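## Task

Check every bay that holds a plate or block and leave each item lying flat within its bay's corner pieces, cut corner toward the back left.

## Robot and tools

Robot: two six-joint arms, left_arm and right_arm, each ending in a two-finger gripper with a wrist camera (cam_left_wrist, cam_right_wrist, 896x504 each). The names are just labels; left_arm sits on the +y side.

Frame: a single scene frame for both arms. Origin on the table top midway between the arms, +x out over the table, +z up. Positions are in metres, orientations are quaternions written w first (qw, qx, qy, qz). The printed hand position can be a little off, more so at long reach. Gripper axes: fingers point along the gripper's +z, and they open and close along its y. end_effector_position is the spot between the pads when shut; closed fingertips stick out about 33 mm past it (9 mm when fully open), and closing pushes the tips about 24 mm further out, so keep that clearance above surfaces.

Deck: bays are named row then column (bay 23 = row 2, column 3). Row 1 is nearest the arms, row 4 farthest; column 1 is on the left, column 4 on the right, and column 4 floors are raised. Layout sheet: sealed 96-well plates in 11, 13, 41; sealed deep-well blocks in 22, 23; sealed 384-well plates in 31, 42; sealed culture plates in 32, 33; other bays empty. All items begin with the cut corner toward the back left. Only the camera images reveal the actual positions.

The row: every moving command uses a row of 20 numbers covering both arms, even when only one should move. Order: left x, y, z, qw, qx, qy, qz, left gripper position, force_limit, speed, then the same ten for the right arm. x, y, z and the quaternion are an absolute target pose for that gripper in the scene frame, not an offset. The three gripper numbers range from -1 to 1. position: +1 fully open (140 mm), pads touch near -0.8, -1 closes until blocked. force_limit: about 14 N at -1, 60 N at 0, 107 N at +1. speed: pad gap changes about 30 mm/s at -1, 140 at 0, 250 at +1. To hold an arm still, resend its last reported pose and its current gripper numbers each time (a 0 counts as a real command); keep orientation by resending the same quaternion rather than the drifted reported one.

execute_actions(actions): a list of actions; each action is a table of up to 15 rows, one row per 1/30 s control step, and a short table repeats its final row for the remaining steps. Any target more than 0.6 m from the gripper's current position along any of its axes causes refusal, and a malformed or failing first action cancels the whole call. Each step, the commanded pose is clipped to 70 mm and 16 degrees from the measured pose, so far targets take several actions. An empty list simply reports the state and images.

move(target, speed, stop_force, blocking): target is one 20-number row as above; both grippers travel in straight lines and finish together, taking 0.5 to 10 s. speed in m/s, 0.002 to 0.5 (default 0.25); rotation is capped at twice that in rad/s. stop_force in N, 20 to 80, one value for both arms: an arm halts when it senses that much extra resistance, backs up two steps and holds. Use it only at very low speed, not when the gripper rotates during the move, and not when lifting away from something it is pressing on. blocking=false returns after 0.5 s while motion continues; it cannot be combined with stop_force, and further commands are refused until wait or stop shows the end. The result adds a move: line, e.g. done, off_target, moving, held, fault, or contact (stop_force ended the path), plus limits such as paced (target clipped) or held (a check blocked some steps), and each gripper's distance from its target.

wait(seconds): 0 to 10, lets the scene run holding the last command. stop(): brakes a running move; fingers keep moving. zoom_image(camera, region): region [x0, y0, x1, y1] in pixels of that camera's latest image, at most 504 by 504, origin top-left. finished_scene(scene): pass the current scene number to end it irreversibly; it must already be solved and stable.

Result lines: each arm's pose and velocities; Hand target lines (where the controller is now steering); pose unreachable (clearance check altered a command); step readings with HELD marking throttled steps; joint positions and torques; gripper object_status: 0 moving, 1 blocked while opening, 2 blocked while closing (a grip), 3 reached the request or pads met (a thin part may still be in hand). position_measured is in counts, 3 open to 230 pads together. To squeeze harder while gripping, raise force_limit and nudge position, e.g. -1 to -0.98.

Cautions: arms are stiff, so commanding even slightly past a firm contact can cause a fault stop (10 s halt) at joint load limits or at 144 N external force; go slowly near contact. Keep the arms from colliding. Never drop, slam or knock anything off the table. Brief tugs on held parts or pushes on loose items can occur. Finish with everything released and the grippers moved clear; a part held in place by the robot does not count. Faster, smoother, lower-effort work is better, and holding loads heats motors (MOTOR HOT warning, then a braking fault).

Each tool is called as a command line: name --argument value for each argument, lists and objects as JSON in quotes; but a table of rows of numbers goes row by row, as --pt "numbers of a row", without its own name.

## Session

execute_actions --actions '[]'

Scene clock: 0.00 s.
left_arm: end_effector_position=(+0.5765, +0.4427, +0.3217) position_measured=3 object_status=3 end_effector_quat_wxyz=(-0.000, +0.999, -0.033, -0.000) end_effector_velocity=(+0.000, -0.000, +0.001) end_effector_angular_velocity=(-0.000, -0.001, +0.000) | right_arm: end_effector_position=(+0.6407, -0.6014, +0.3229) position_measured=3 object_status=3 end_effector_quat_wxyz=(+0.000, +0.995, -0.096, -0.000) end_effector_velocity=(+0.000, -0.000, -0.000) end_effector_angular_velocity=(-0.000, -0.000, -0.000)
Joint positions: left_arm=[-0.053  0.164  1.604  0.001  1.374  1.518] | right_arm=[-0.052  0.164  1.603 -0.001  1.375  1.518]
Joint velocities: left_arm=[ 0.    -0.    -0.001 -0.    -0.    -0.   ] | right_arm=[ 0.     0.    -0.    -0.    -0.001  0.   ]
Joint torques (N m, as the joint torque sensors report them, + toward a larger angle): no reading
Hand target (left_arm): +0.576, +0.443, +0.322; -0.000, +0.999, -0.033, -0.000
Hand target (right_arm): +0.641, -0.601, +0.323; +0.000, +0.995, -0.096, -0.000

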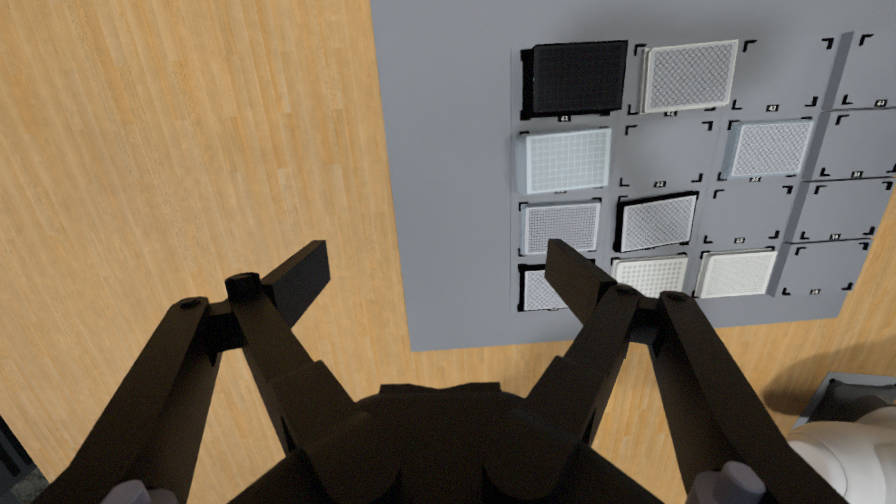

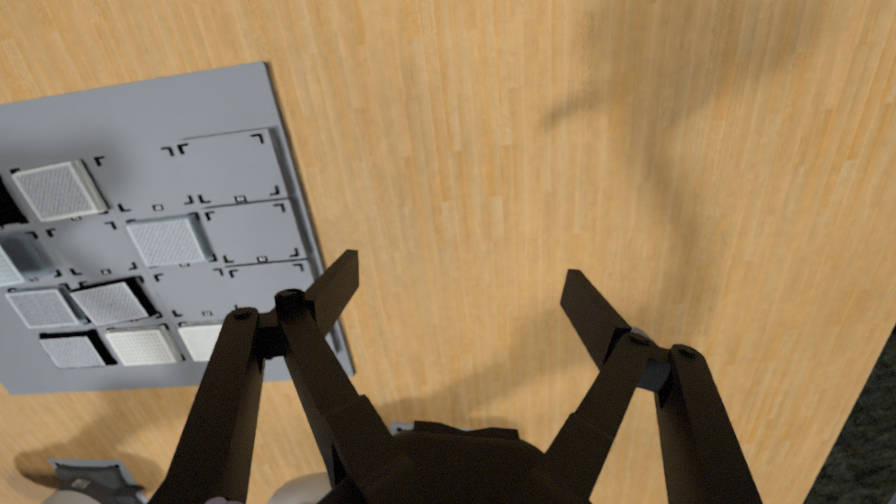

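move --target '[0.42,0.25,0.14,0,1,0,0,1,0,0,0.42,-0.08,0.14,0,1,0,0,1,0,0]'

zoom_image --camera "cam_left_wrist" --region '[340,0,560,300]'

zoom_image --camera "cam_right_wrist" --region '[190,40,550,310]'

move --target '[0.66,0.17,0.12,0,1,0,0,1,0,0,0.55,-0.15,0.12,0,1,0,0,1,0,0]'

Scene clock: 11.60 s.
left_arm: end_effector_position=(+0.4199, +0.2500, +0.1401) position_measured=3 object_status=3 end_effector_quat_wxyz=(-0.000, +1.000, -0.000, +0.000) end_effector_velocity=(-0.000, -0.000, -0.000) end_effector_angular_velocity=(+0.000, +0.000, +0.000) | right_arm: end_effector_position=(+0.4197, -0.0799, +0.1399) position_measured=3 object_status=3 end_effector_quat_wxyz=(-0.000, +1.000, +0.000, +0.000) end_effector_velocity=(+0.000, +0.000, +0.000) end_effector_angular_velocity=(+0.000, -0.001, -0.000)
Joint positions: left_arm=[-0.444  0.113  2.015  0.     1.013  1.061] | right_arm=[ 0.894  0.16   1.961 -0.     1.02   2.272]
Joint velocities: left_arm=[-0. -0.  0. -0.  0. -0.] | right_arm=[ 0.001  0.    -0.001 -0.    -0.     0.001]
Joint torques (N m, as the joint torque sensors report them, + toward a larger angle): left_arm=[  2.33 -45.24 -36.45   3.32   0.16  -0.35] | right_arm=[  2.68 -55.67 -35.96   3.57  -0.02  -0.44]
Hand target (left_arm): +0.420, +0.250, +0.140; -0.000, +1.000, -0.000, +0.000
Hand target (right_arm): +0.420, -0.080, +0.140; -0.000, +1.000, +0.000, +0.000
Off the commanded pose (left_arm): 0.000 m, 0 deg.
Off the commanded pose (right_arm): 0.000 m, 0 deg.
move: done
camera_calibration (this result's frames):
cam_left_wrist: T_world_to_cam=[[0.00585249, -0.999066, 0.0428073, 0.238914], [-0.945325, 0.00843145, 0.326021, 0.358872], [-0.326078, -0.0423748, -0.944393, 0.471377], [0, 0, 0, 1]] pos_world=[0.491557, 0.255639, 0.317938]
cam_right_wrist: T_world_to_cam=[[0.0804537, -0.996326, -0.0293394, -0.101701], [-0.929092, -0.0856198, 0.359802, 0.351428], [-0.360992, -0.0016884, -0.932567, 0.477273], [0, 0, 0, 1]] pos_world=[0.506983, -0.0704326, 0.315661]

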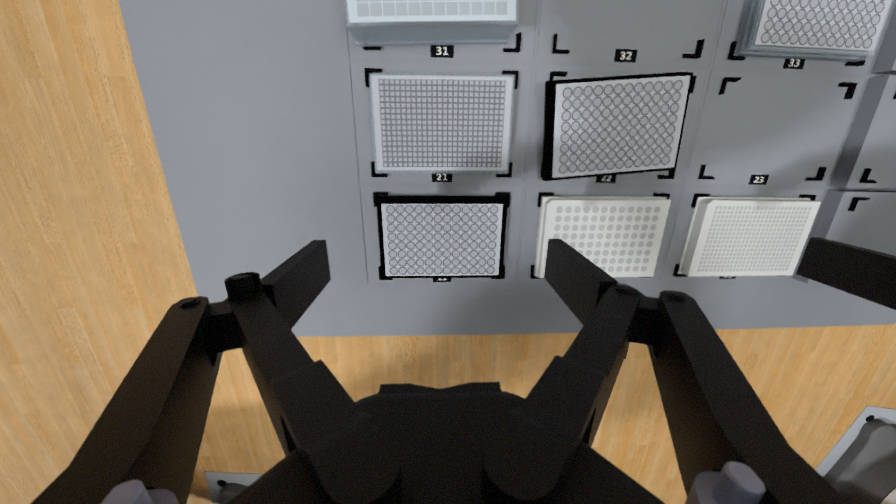

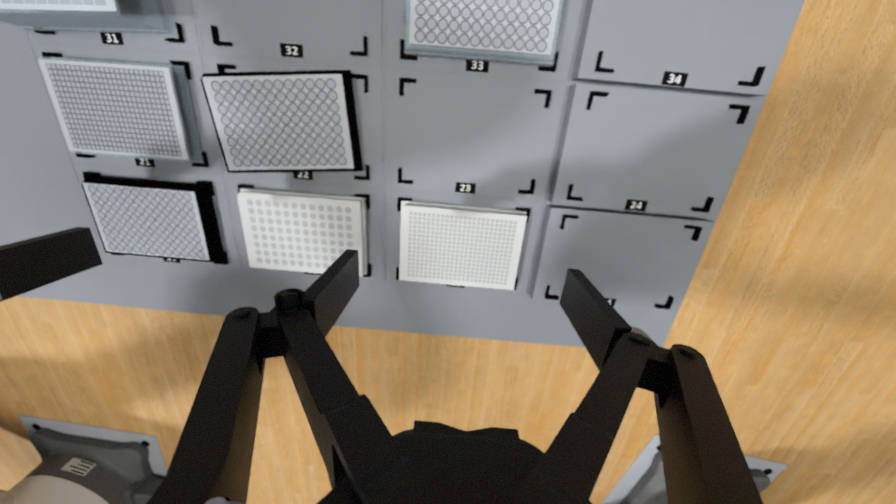

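Region (340, 0, 560, 300) of cam_left_wrist's 896x504 image, scaled by 1.680, with more detail than that image has; it fills the left 370 columns of this view, and the rest is white.

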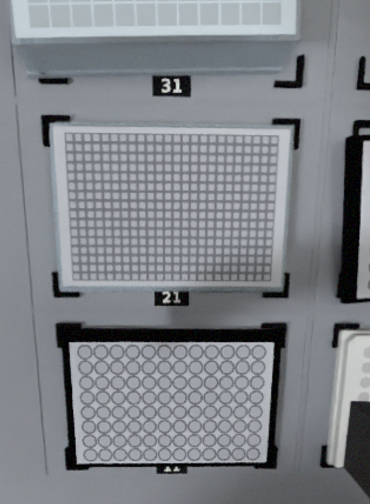

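Region (190, 40, 550, 310) of cam_right_wrist's 896x504 image, scaled by 1.400, with more detail than that image has; it fills the top 378 rows of this view, and the rest is white.

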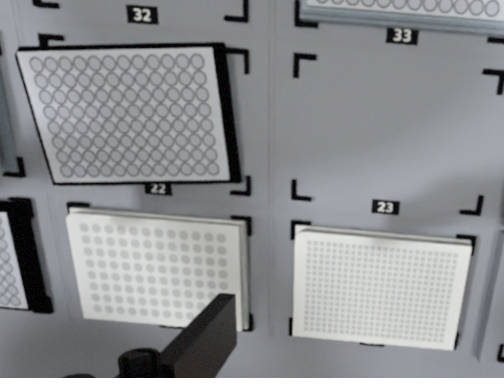

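Scene clock: 13.00 s.
left_arm: end_effector_position=(+0.6599, +0.1700, +0.1199) position_measured=3 object_status=3 end_effector_quat_wxyz=(+0.000, +1.000, +0.000, +0.000) end_effector_velocity=(+0.000, +0.000, -0.000) end_effector_angular_velocity=(+0.001, -0.000, -0.001) | right_arm: end_effector_position=(+0.5502, -0.1499, +0.1200) position_measured=3 object_status=3 end_effector_quat_wxyz=(-0.000, +1.000, +0.000, +0.000) end_effector_velocity=(-0.001, -0.000, +0.002) end_effector_angular_velocity=(-0.000, -0.000, -0.000)
Joint positions: left_arm=[-0.384  0.495  1.531 -0.     1.116  1.121] | right_arm=[ 0.678  0.268  1.864 -0.     1.009  2.056]
Joint velocities: left_arm=[ 0.     0.    -0.001  0.001  0.     0.   ] | right_arm=[ 0.    -0.003 -0.    -0.001  0.003  0.   ]
Joint torques (N m, as the joint torque sensors report them, + toward a larger angle): left_arm=[  1.68 -83.74 -38.85   3.63  -0.01  -0.27] | right_arm=[  2.4  -65.19 -35.15   3.27   0.15  -0.59]
Hand target (left_arm): +0.660, +0.170, +0.120; +0.000, +1.000, +0.000, -0.000
Hand target (right_arm): +0.550, -0.150, +0.120; +0.000, +1.000, +0.000, -0.000
Off the commanded pose (left_arm): 0.000 m, 0 deg.
Off the commanded pose (right_arm): 0.000 m, 0 deg.
move: done
camera_calibration (this result's frames):
cam_left_wrist: T_world_to_cam=[[0.00606386, -0.999056, 0.0430187, 0.158224], [-0.945249, 0.00831061, 0.326245, 0.592949], [-0.326295, -0.0426416, -0.944306, 0.527373], [0, 0, 0, 1]] pos_world=[0.731604, 0.175634, 0.297748]
cam_right_wrist: T_world_to_cam=[[0.0803892, -0.996337, -0.0291493, -0.182502], [-0.928989, -0.0854904, 0.360099, 0.473756], [-0.361272, -0.0018687, -0.932459, 0.505826], [0, 0, 0, 1]] pos_world=[0.637526, -0.140386, 0.295743]

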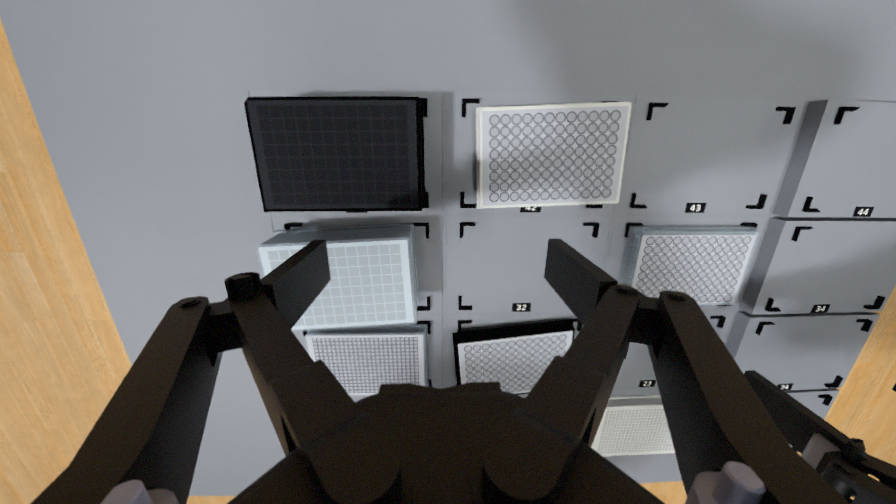

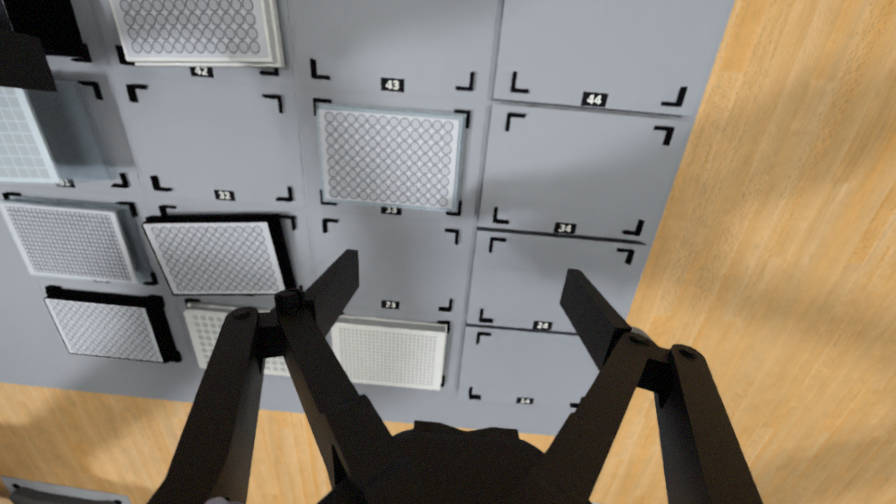

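move --target '[0.735,0.075,0.06,0,1,0,0,1,0,0,0.55,-0.4,0.2,0,1,0,0,1,0,0]'

Scene clock: 20.77 s.
left_arm: end_effector_position=(+0.7349, +0.0750, +0.0600) position_measured=3 object_status=3 end_effector_quat_wxyz=(+0.000, +1.000, +0.000, +0.000) end_effector_velocity=(-0.000, +0.000, -0.000) end_effector_angular_velocity=(+0.001, +0.000, -0.001) | right_arm: end_effector_position=(+0.5502, -0.4002, +0.2000) position_measured=3 object_status=3 end_effector_quat_wxyz=(+0.000, +1.000, +0.000, -0.000) end_effector_velocity=(+0.000, -0.000, +0.001) end_effector_angular_velocity=(+0.000, -0.001, -0.001)
Joint positions: left_arm=[-0.443  0.697  1.309  0.     1.136  1.062] | right_arm=[ 0.271  0.075  1.936 -0.     1.131  1.649]
Joint velocities: left_arm=[-0.     0.     0.     0.001  0.     0.   ] | right_arm=[-0.    -0.001 -0.     0.     0.     0.   ]
Joint torques (N m, as the joint torque sensors report them, + toward a larger angle): left_arm=[   1.59 -100.36  -38.97    3.89    0.1    -0.26] | right_arm=[  2.66 -49.6  -38.01   3.63  -0.06  -0.37]
Hand target (left_arm): +0.735, +0.075, +0.060; -0.000, +1.000, +0.000, +0.000
Hand target (right_arm): +0.550, -0.400, +0.200; +0.000, +1.000, -0.000, -0.000
Off the commanded pose (left_arm): 0.000 m, 0 deg.
Off the commanded pose (right_arm): 0.000 m, 0 deg.
move: done
camera_calibration (this result's frames):
cam_left_wrist: T_world_to_cam=[[0.00604282, -0.999057, 0.042988, 0.065496], [-0.945264, 0.00831846, 0.3262, 0.684205], [-0.32625, -0.0426062, -0.944323, 0.49118], [0, 0, 0, 1]] pos_world=[0.806607, 0.0806701, 0.237829]
cam_right_wrist: T_world_to_cam=[[0.0803383, -0.996346, -0.0289976, -0.429585], [-0.928875, -0.0853874, 0.360418, 0.423473], [-0.361577, -0.00202022, -0.93234, 0.58009], [0, 0, 0, 1]] pos_world=[0.637613, -0.390684, 0.375756]

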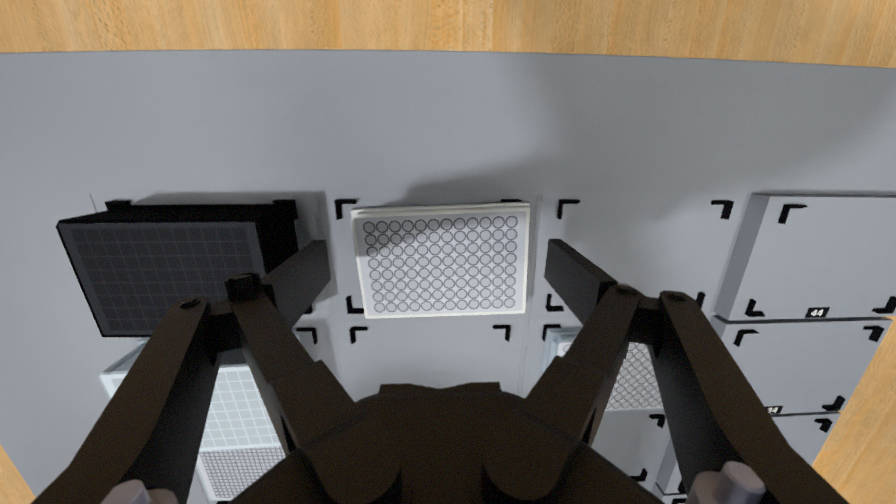

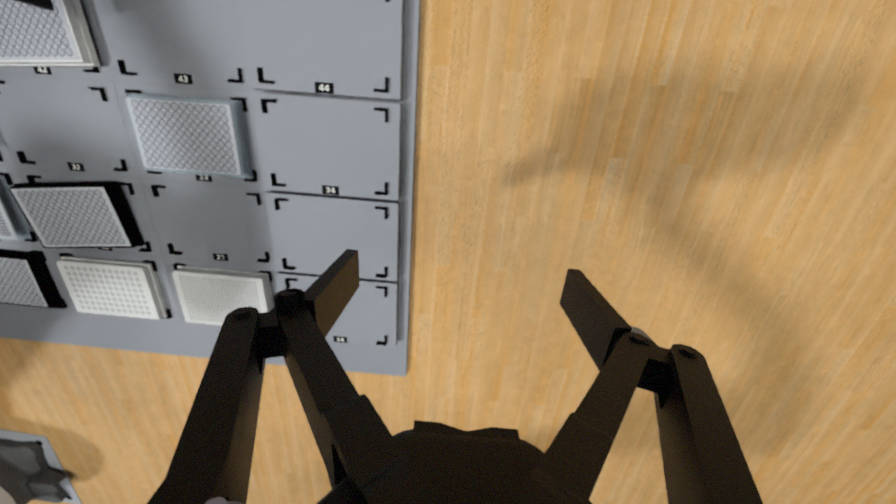

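move --target '[0.72,0.071,0.04,0,1,0.026,0,1,0,0,0.55,-0.4,0.2,0,1,0,0,1,0,0]' --speed 0.05

move --target '[0.72,0.071,0.027,0,1,0.026,0,1,0,0,0.55,-0.4,0.2,0,1,0,0,1,0,0]' --speed 0.01 --stop_force 20

move --target '[0.72,0.071,0.027,0,1,0.026,0,-1,-0.6,-1,0.55,-0.4,0.2,0,1,0,0,1,0,0]'

Scene clock: 32.10 s.
left_arm: end_effector_position=(+0.7200, +0.0710, +0.0400) position_measured=3 object_status=3 end_effector_quat_wxyz=(+0.000, +1.000, +0.026, -0.000) end_effector_velocity=(+0.001, +0.000, +0.000) end_effector_angular_velocity=(+0.001, -0.001, -0.001) | right_arm: end_effector_position=(+0.5500, -0.4000, +0.2000) position_measured=3 object_status=3 end_effector_quat_wxyz=(-0.000, +1.000, -0.000, -0.000) end_effector_velocity=(-0.000, +0.000, -0.000) end_effector_angular_velocity=(-0.000, +0.001, -0.000)
Joint positions: left_arm=[-0.455  0.694  1.353 -0.     1.094  0.998] | right_arm=[0.271 0.075 1.936 0.    1.131 1.649]
Joint velocities: left_arm=[-0.     0.    -0.     0.002 -0.    -0.   ] | right_arm=[ 0.     0.     0.001 -0.    -0.     0.001]
Joint torques (N m, as the joint torque sensors report them, + toward a larger angle): left_arm=[  1.97 -99.42 -38.45   3.72   0.07  -0.25] | right_arm=[  2.06 -47.55 -38.03   3.65   0.16  -0.39]
Hand target (left_arm): +0.720, +0.071, +0.040; +0.000, +1.000, +0.026, +0.000
Hand target (right_arm): +0.550, -0.400, +0.200; -0.000, +1.000, +0.000, +0.000
Off the commanded pose (left_arm): 0.000 m, 0 deg.
Off the commanded pose (right_arm): 0.000 m, 0 deg.
move: done
camera_calibration (this result's frames):
cam_left_wrist: T_world_to_cam=[[0.0579358, -0.997392, 0.043051, 0.0249528], [-0.94439, -0.0407732, 0.326291, 0.679471], [-0.323684, -0.0595609, -0.944289, 0.466649], [0, 0, 0, 1]] pos_world=[0.791287, 0.0803859, 0.217872]
cam_right_wrist: T_world_to_cam=[[0.0803277, -0.996343, -0.0291153, -0.429354], [-0.92894, -0.0854205, 0.360242, 0.423369], [-0.361412, -0.00189112, -0.932404, 0.579943], [0, 0, 0, 1]] pos_world=[0.637371, -0.390523, 0.375725]

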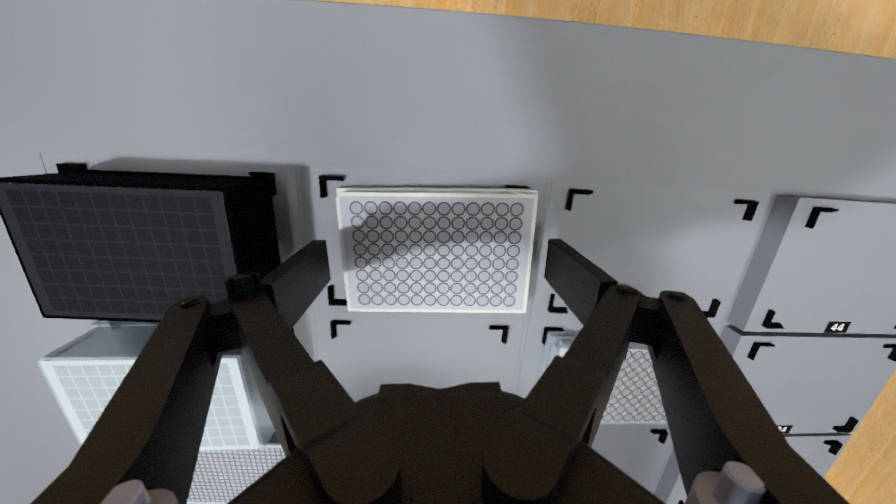

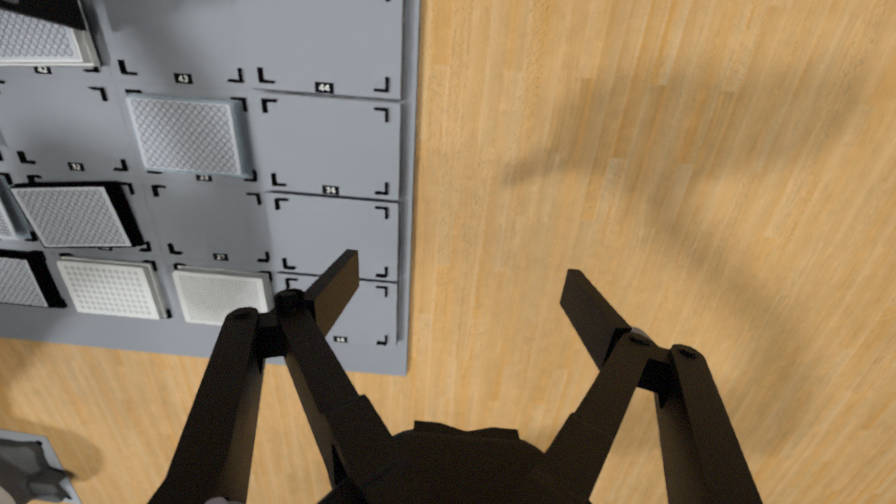

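Scene clock: 33.63 s.
left_arm: end_effector_position=(+0.7200, +0.0710, +0.0270) position_measured=3 object_status=3 end_effector_quat_wxyz=(+0.000, +1.000, +0.026, +0.000) end_effector_velocity=(+0.001, -0.000, +0.001) end_effector_angular_velocity=(-0.000, -0.002, -0.000) | right_arm: end_effector_position=(+0.5500, -0.4000, +0.2000) position_measured=3 object_status=3 end_effector_quat_wxyz=(-0.000, +1.000, -0.000, +0.000) end_effector_velocity=(-0.000, +0.000, +0.000) end_effector_angular_velocity=(-0.000, -0.001, +0.001)
Joint positions: left_arm=[-0.455  0.704  1.361 -0.     1.076  0.998] | right_arm=[0.271 0.075 1.936 0.    1.131 1.649]
Joint velocities: left_arm=[ 0.     0.    -0.001  0.001 -0.     0.   ] | right_arm=[ 0.    -0.001 -0.    -0.    -0.    -0.001]
Joint torques (N m, as the joint torque sensors report them, + toward a larger angle): left_arm=[  1.6  -99.69 -37.68   3.65   0.21  -0.2 ] | right_arm=[  2.73 -49.67 -38.2    3.71   0.06  -0.56]
Hand target (left_arm): +0.720, +0.071, +0.027; +0.000, +1.000, +0.026, -0.000
Hand target (right_arm): +0.550, -0.400, +0.200; -0.000, +1.000, -0.000, +0.000
Off the commanded pose (left_arm): 0.000 m, 0 deg.
Off the commanded pose (right_arm): 0.000 m, 0 deg.
move: done
camera_calibration (this result's frames):
cam_left_wrist: T_world_to_cam=[[0.0579034, -0.997397, 0.0429723, 0.0255536], [-0.944398, -0.0407696, 0.326266, 0.683733], [-0.323665, -0.0594749, -0.944301, 0.454336], [0, 0, 0, 1]] pos_world=[0.79129, 0.0803842, 0.204853]
cam_right_wrist: T_world_to_cam=[[0.0803315, -0.996343, -0.0291151, -0.429346], [-0.928942, -0.085424, 0.360236, 0.423371], [-0.361406, -0.00189208, -0.932407, 0.579939], [0, 0, 0, 1]] pos_world=[0.637371, -0.390513, 0.375725]

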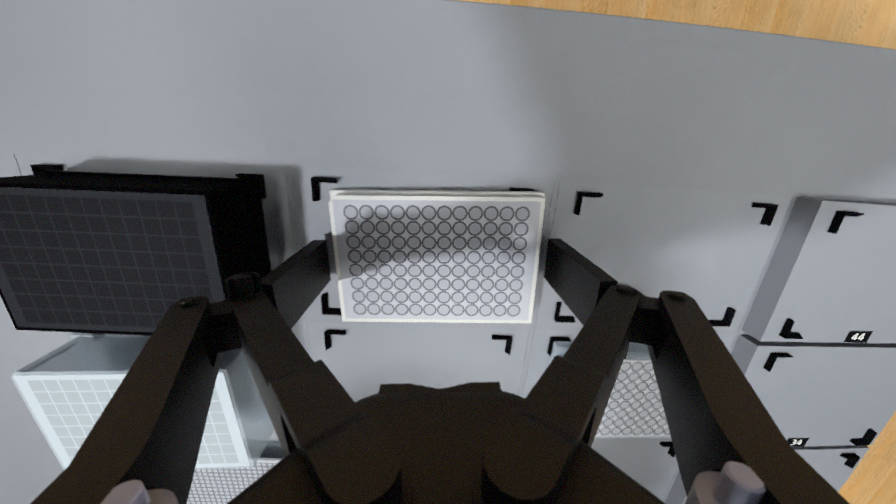

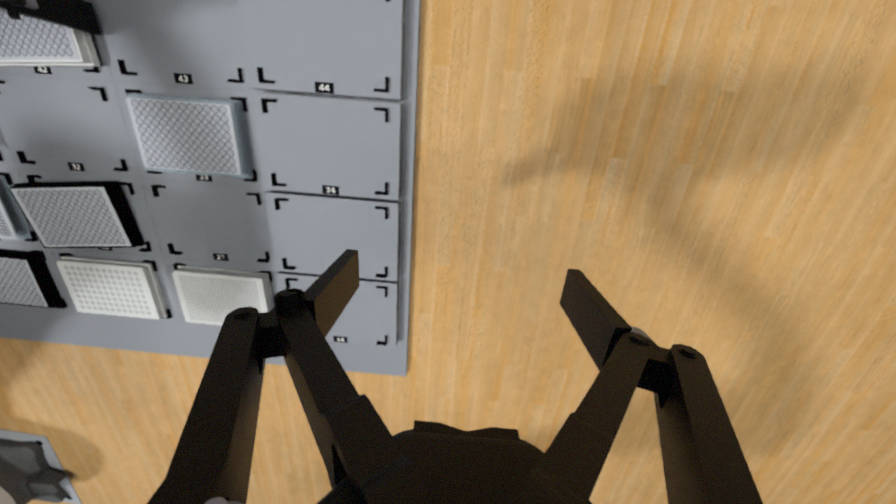

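Scene clock: 34.43 s.
left_arm: end_effector_position=(+0.7200, +0.0710, +0.0270) position_measured=30 object_status=2 end_effector_quat_wxyz=(-0.000, +1.000, +0.026, +0.000) end_effector_velocity=(-0.000, +0.000, -0.000) end_effector_angular_velocity=(+0.000, +0.001, +0.000) | right_arm: end_effector_position=(+0.5500, -0.4000, +0.2000) position_measured=3 object_status=3 end_effector_quat_wxyz=(-0.000, +1.000, -0.000, +0.000) end_effector_velocity=(-0.000, -0.000, +0.001) end_effector_angular_velocity=(-0.000, -0.000, -0.000)
Joint positions: left_arm=[-0.455  0.704  1.361  0.     1.076  0.998] | right_arm=[0.271 0.075 1.936 0.    1.131 1.649]
Joint velocities: left_arm=[ 0.    -0.     0.001 -0.     0.     0.   ] | right_arm=[-0.    -0.001 -0.001 -0.     0.001  0.   ]
Joint torques (N m, as the joint torque sensors report them, + toward a larger angle): left_arm=[  2.56 -85.35 -30.36   3.36  -1.03  -0.17] | right_arm=[  2.12 -47.32 -37.68   3.61   0.19  -0.52]
Hand target (left_arm): +0.720, +0.071, +0.027; -0.000, +1.000, +0.026, +0.000
Hand target (right_arm): +0.550, -0.400, +0.200; -0.000, +1.000, -0.000, +0.000
Off the commanded pose (left_arm): 0.000 m, 0 deg.
Off the commanded pose (right_arm): 0.000 m, 0 deg.
move: done
camera_calibration (this result's frames):
cam_left_wrist: T_world_to_cam=[[0.0578966, -0.997398, 0.0429647, 0.0255533], [-0.944404, -0.0407666, 0.32625, 0.683733], [-0.32365, -0.0594648, -0.944306, 0.454332], [0, 0, 0, 1]] pos_world=[0.791285, 0.0803771, 0.204863]
cam_right_wrist: T_world_to_cam=[[0.0803317, -0.996343, -0.0291152, -0.429346], [-0.928942, -0.0854242, 0.360236, 0.423371], [-0.361406, -0.00189211, -0.932407, 0.579939], [0, 0, 0, 1]] pos_world=[0.637371, -0.390513, 0.375725]

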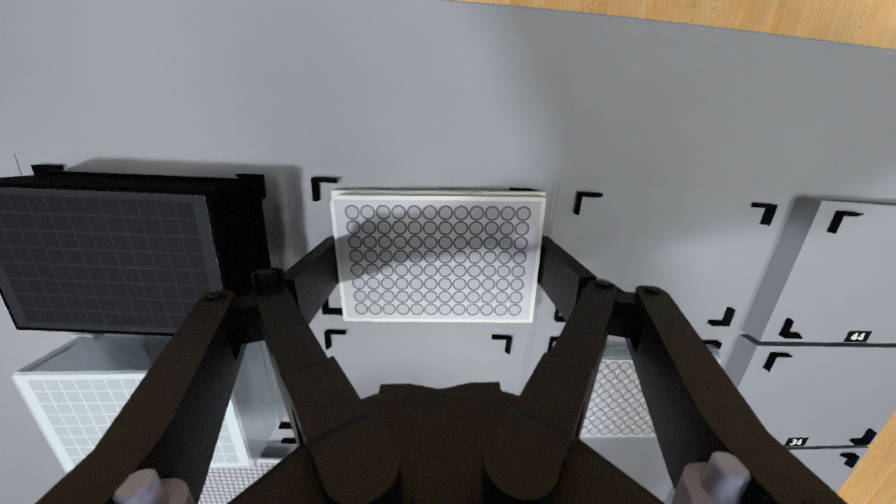

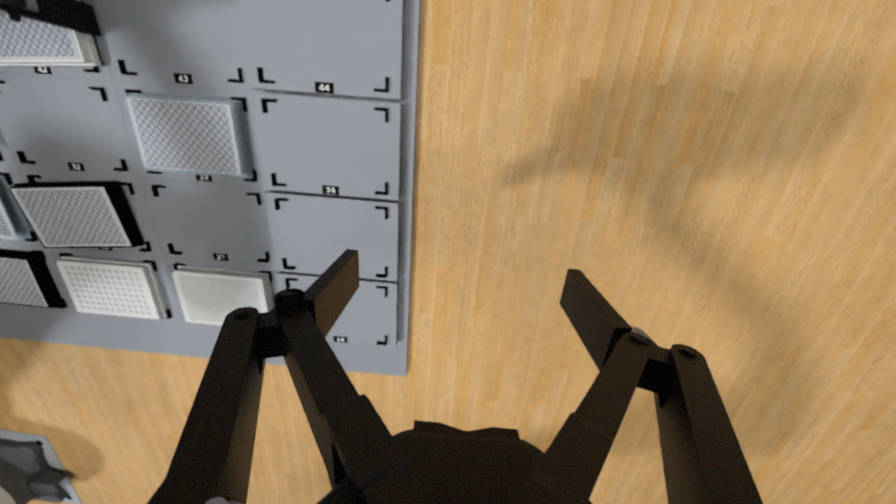

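move --target '[0.72,0.073,0.033,0,1,0.02,0,-1,-0.6,-1,0.55,-0.4,0.2,0,1,0,0,1,0,0]' --speed 0.02

move --target '[0.721,0.081,0.033,0,1,0,0,-1,-0.6,-1,0.55,-0.4,0.2,0,1,0,0,1,0,0]' --speed 0.02

zoom_image --camera "cam_left_wrist" --region '[300,150,580,360]'

Scene clock: 41.50 s.
left_arm: end_effector_position=(+0.7200, +0.0730, +0.0330) position_measured=31 object_status=2 end_effector_quat_wxyz=(-0.000, +1.000, +0.020, -0.000) end_effector_velocity=(+0.000, -0.000, +0.000) end_effector_angular_velocity=(-0.000, -0.001, -0.000) | right_arm: end_effector_position=(+0.5500, -0.4000, +0.2000) position_measured=3 object_status=3 end_effector_quat_wxyz=(-0.000, +1.000, -0.000, +0.000) end_effector_velocity=(-0.000, -0.000, +0.000) end_effector_angular_velocity=(-0.000, -0.001, -0.000)
Joint positions: left_arm=[-0.453  0.698  1.36   0.     1.083  1.012] | right_arm=[0.271 0.075 1.936 0.    1.131 1.649]
Joint velocities: left_arm=[-0.    -0.    -0.001  0.     0.     0.   ] | right_arm=[ 0.    -0.001  0.    -0.     0.     0.001]
Joint torques (N m, as the joint torque sensors report them, + toward a larger angle): left_arm=[   2.97 -100.64  -38.42    3.58    0.05   -0.15] | right_arm=[  2.48 -49.92 -39.09   3.74   0.02  -0.57]
Hand target (left_arm): +0.720, +0.073, +0.033; -0.000, +1.000, +0.020, -0.000
Hand target (right_arm): +0.550, -0.400, +0.200; -0.000, +1.000, -0.000, +0.000
Off the commanded pose (left_arm): 0.000 m, 0 deg.
Off the commanded pose (right_arm): 0.000 m, 0 deg.
move: done
camera_calibration (this result's frames):
cam_left_wrist: T_world_to_cam=[[0.0459523, -0.998019, 0.0429618, 0.0359384], [-0.944817, -0.0294577, 0.326272, 0.681343], [-0.32436, -0.0555839, -0.944299, 0.460331], [0, 0, 0, 1]] pos_world=[0.791406, 0.081525, 0.210843]
cam_right_wrist: T_world_to_cam=[[0.0803315, -0.996343, -0.0291152, -0.429346], [-0.928942, -0.0854241, 0.360236, 0.423371], [-0.361406, -0.00189199, -0.932407, 0.579939], [0, 0, 0, 1]] pos_world=[0.63737, -0.390513, 0.375725]

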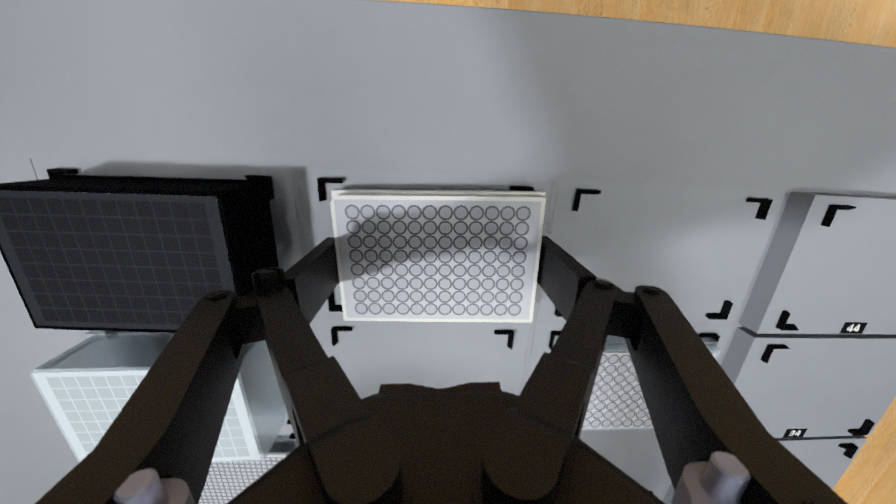

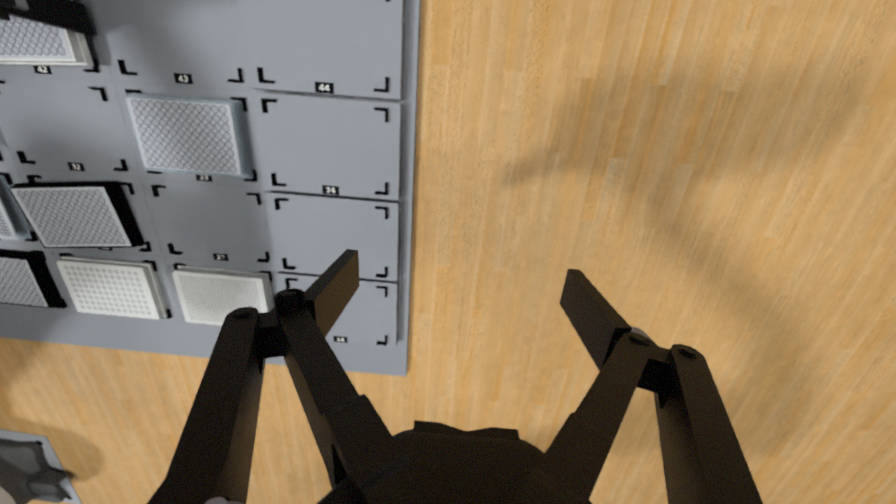

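Scene clock: 42.73 s.
left_arm: end_effector_position=(+0.7210, +0.0810, +0.0330) position_measured=31 object_status=2 end_effector_quat_wxyz=(-0.000, +1.000, -0.000, +0.000) end_effector_velocity=(+0.001, -0.000, +0.001) end_effector_angular_velocity=(+0.000, -0.002, -0.001) | right_arm: end_effector_position=(+0.5500, -0.4000, +0.2000) position_measured=3 object_status=3 end_effector_quat_wxyz=(-0.000, +1.000, -0.000, +0.000) end_effector_velocity=(+0.000, -0.000, -0.000) end_effector_angular_velocity=(-0.000, -0.000, -0.001)
Joint positions: left_arm=[-0.445  0.694  1.367  0.     1.08   1.061] | right_arm=[0.271 0.075 1.936 0.    1.131 1.649]
Joint velocities: left_arm=[ 0.    -0.    -0.001  0.001 -0.     0.   ] | right_arm=[ 0.     0.    -0.    -0.    -0.     0.001]
Joint torques (N m, as the joint torque sensors report them, + toward a larger angle): left_arm=[  0.97 -99.57 -37.9    3.77  -0.05  -0.2 ] | right_arm=[  2.24 -48.43 -38.97   3.72  -0.09  -0.25]
Hand target (left_arm): +0.721, +0.081, +0.033; +0.000, +1.000, -0.000, -0.000
Hand target (right_arm): +0.550, -0.400, +0.200; -0.000, +1.000, -0.000, +0.000
Off the commanded pose (left_arm): 0.000 m, 0 deg.
Off the commanded pose (right_arm): 0.000 m, 0 deg.
move: done
camera_calibration (this result's frames):
cam_left_wrist: T_world_to_cam=[[0.0059967, -0.999059, 0.0429537, 0.0727732], [-0.945241, 0.00835383, 0.326265, 0.679763], [-0.326317, -0.0425581, -0.944302, 0.461465], [0, 0, 0, 1]] pos_world=[0.792688, 0.0866652, 0.210853]
cam_right_wrist: T_world_to_cam=[[0.0803314, -0.996343, -0.0291153, -0.429346], [-0.928942, -0.085424, 0.360236, 0.423371], [-0.361406, -0.00189187, -0.932407, 0.579939], [0, 0, 0, 1]] pos_world=[0.637371, -0.390513, 0.375725]

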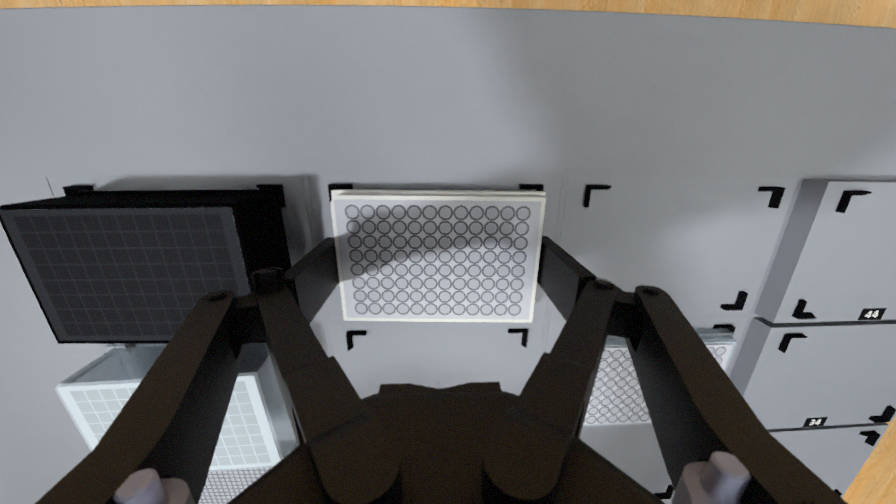

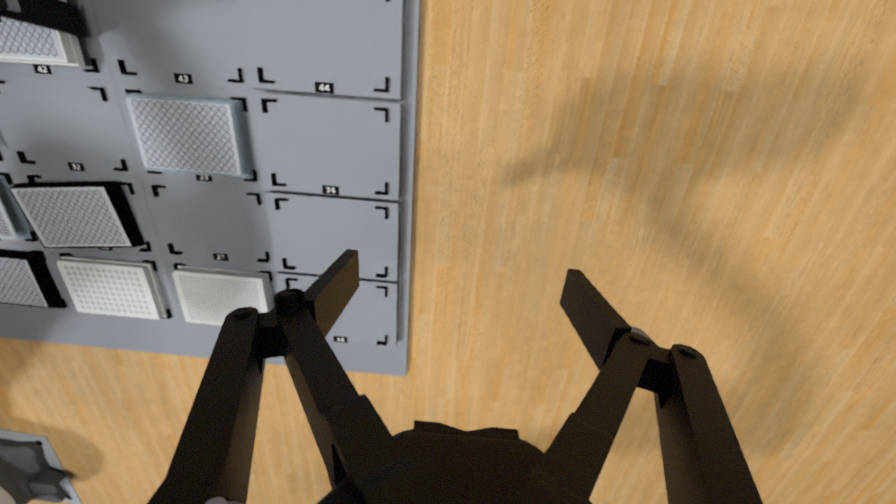

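Region (300, 150, 580, 360) of cam_left_wrist's 896x504 image, scaled by 1.800, with more detail than that image has; it fills the top 378 rows of this view, and the rest is white.

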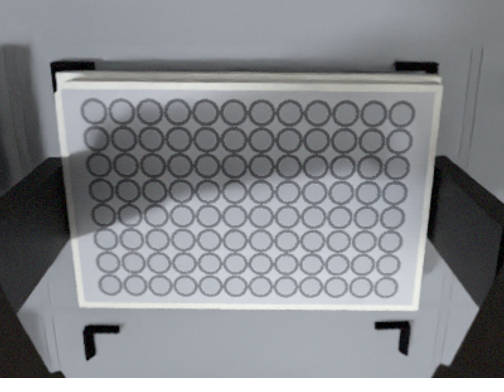

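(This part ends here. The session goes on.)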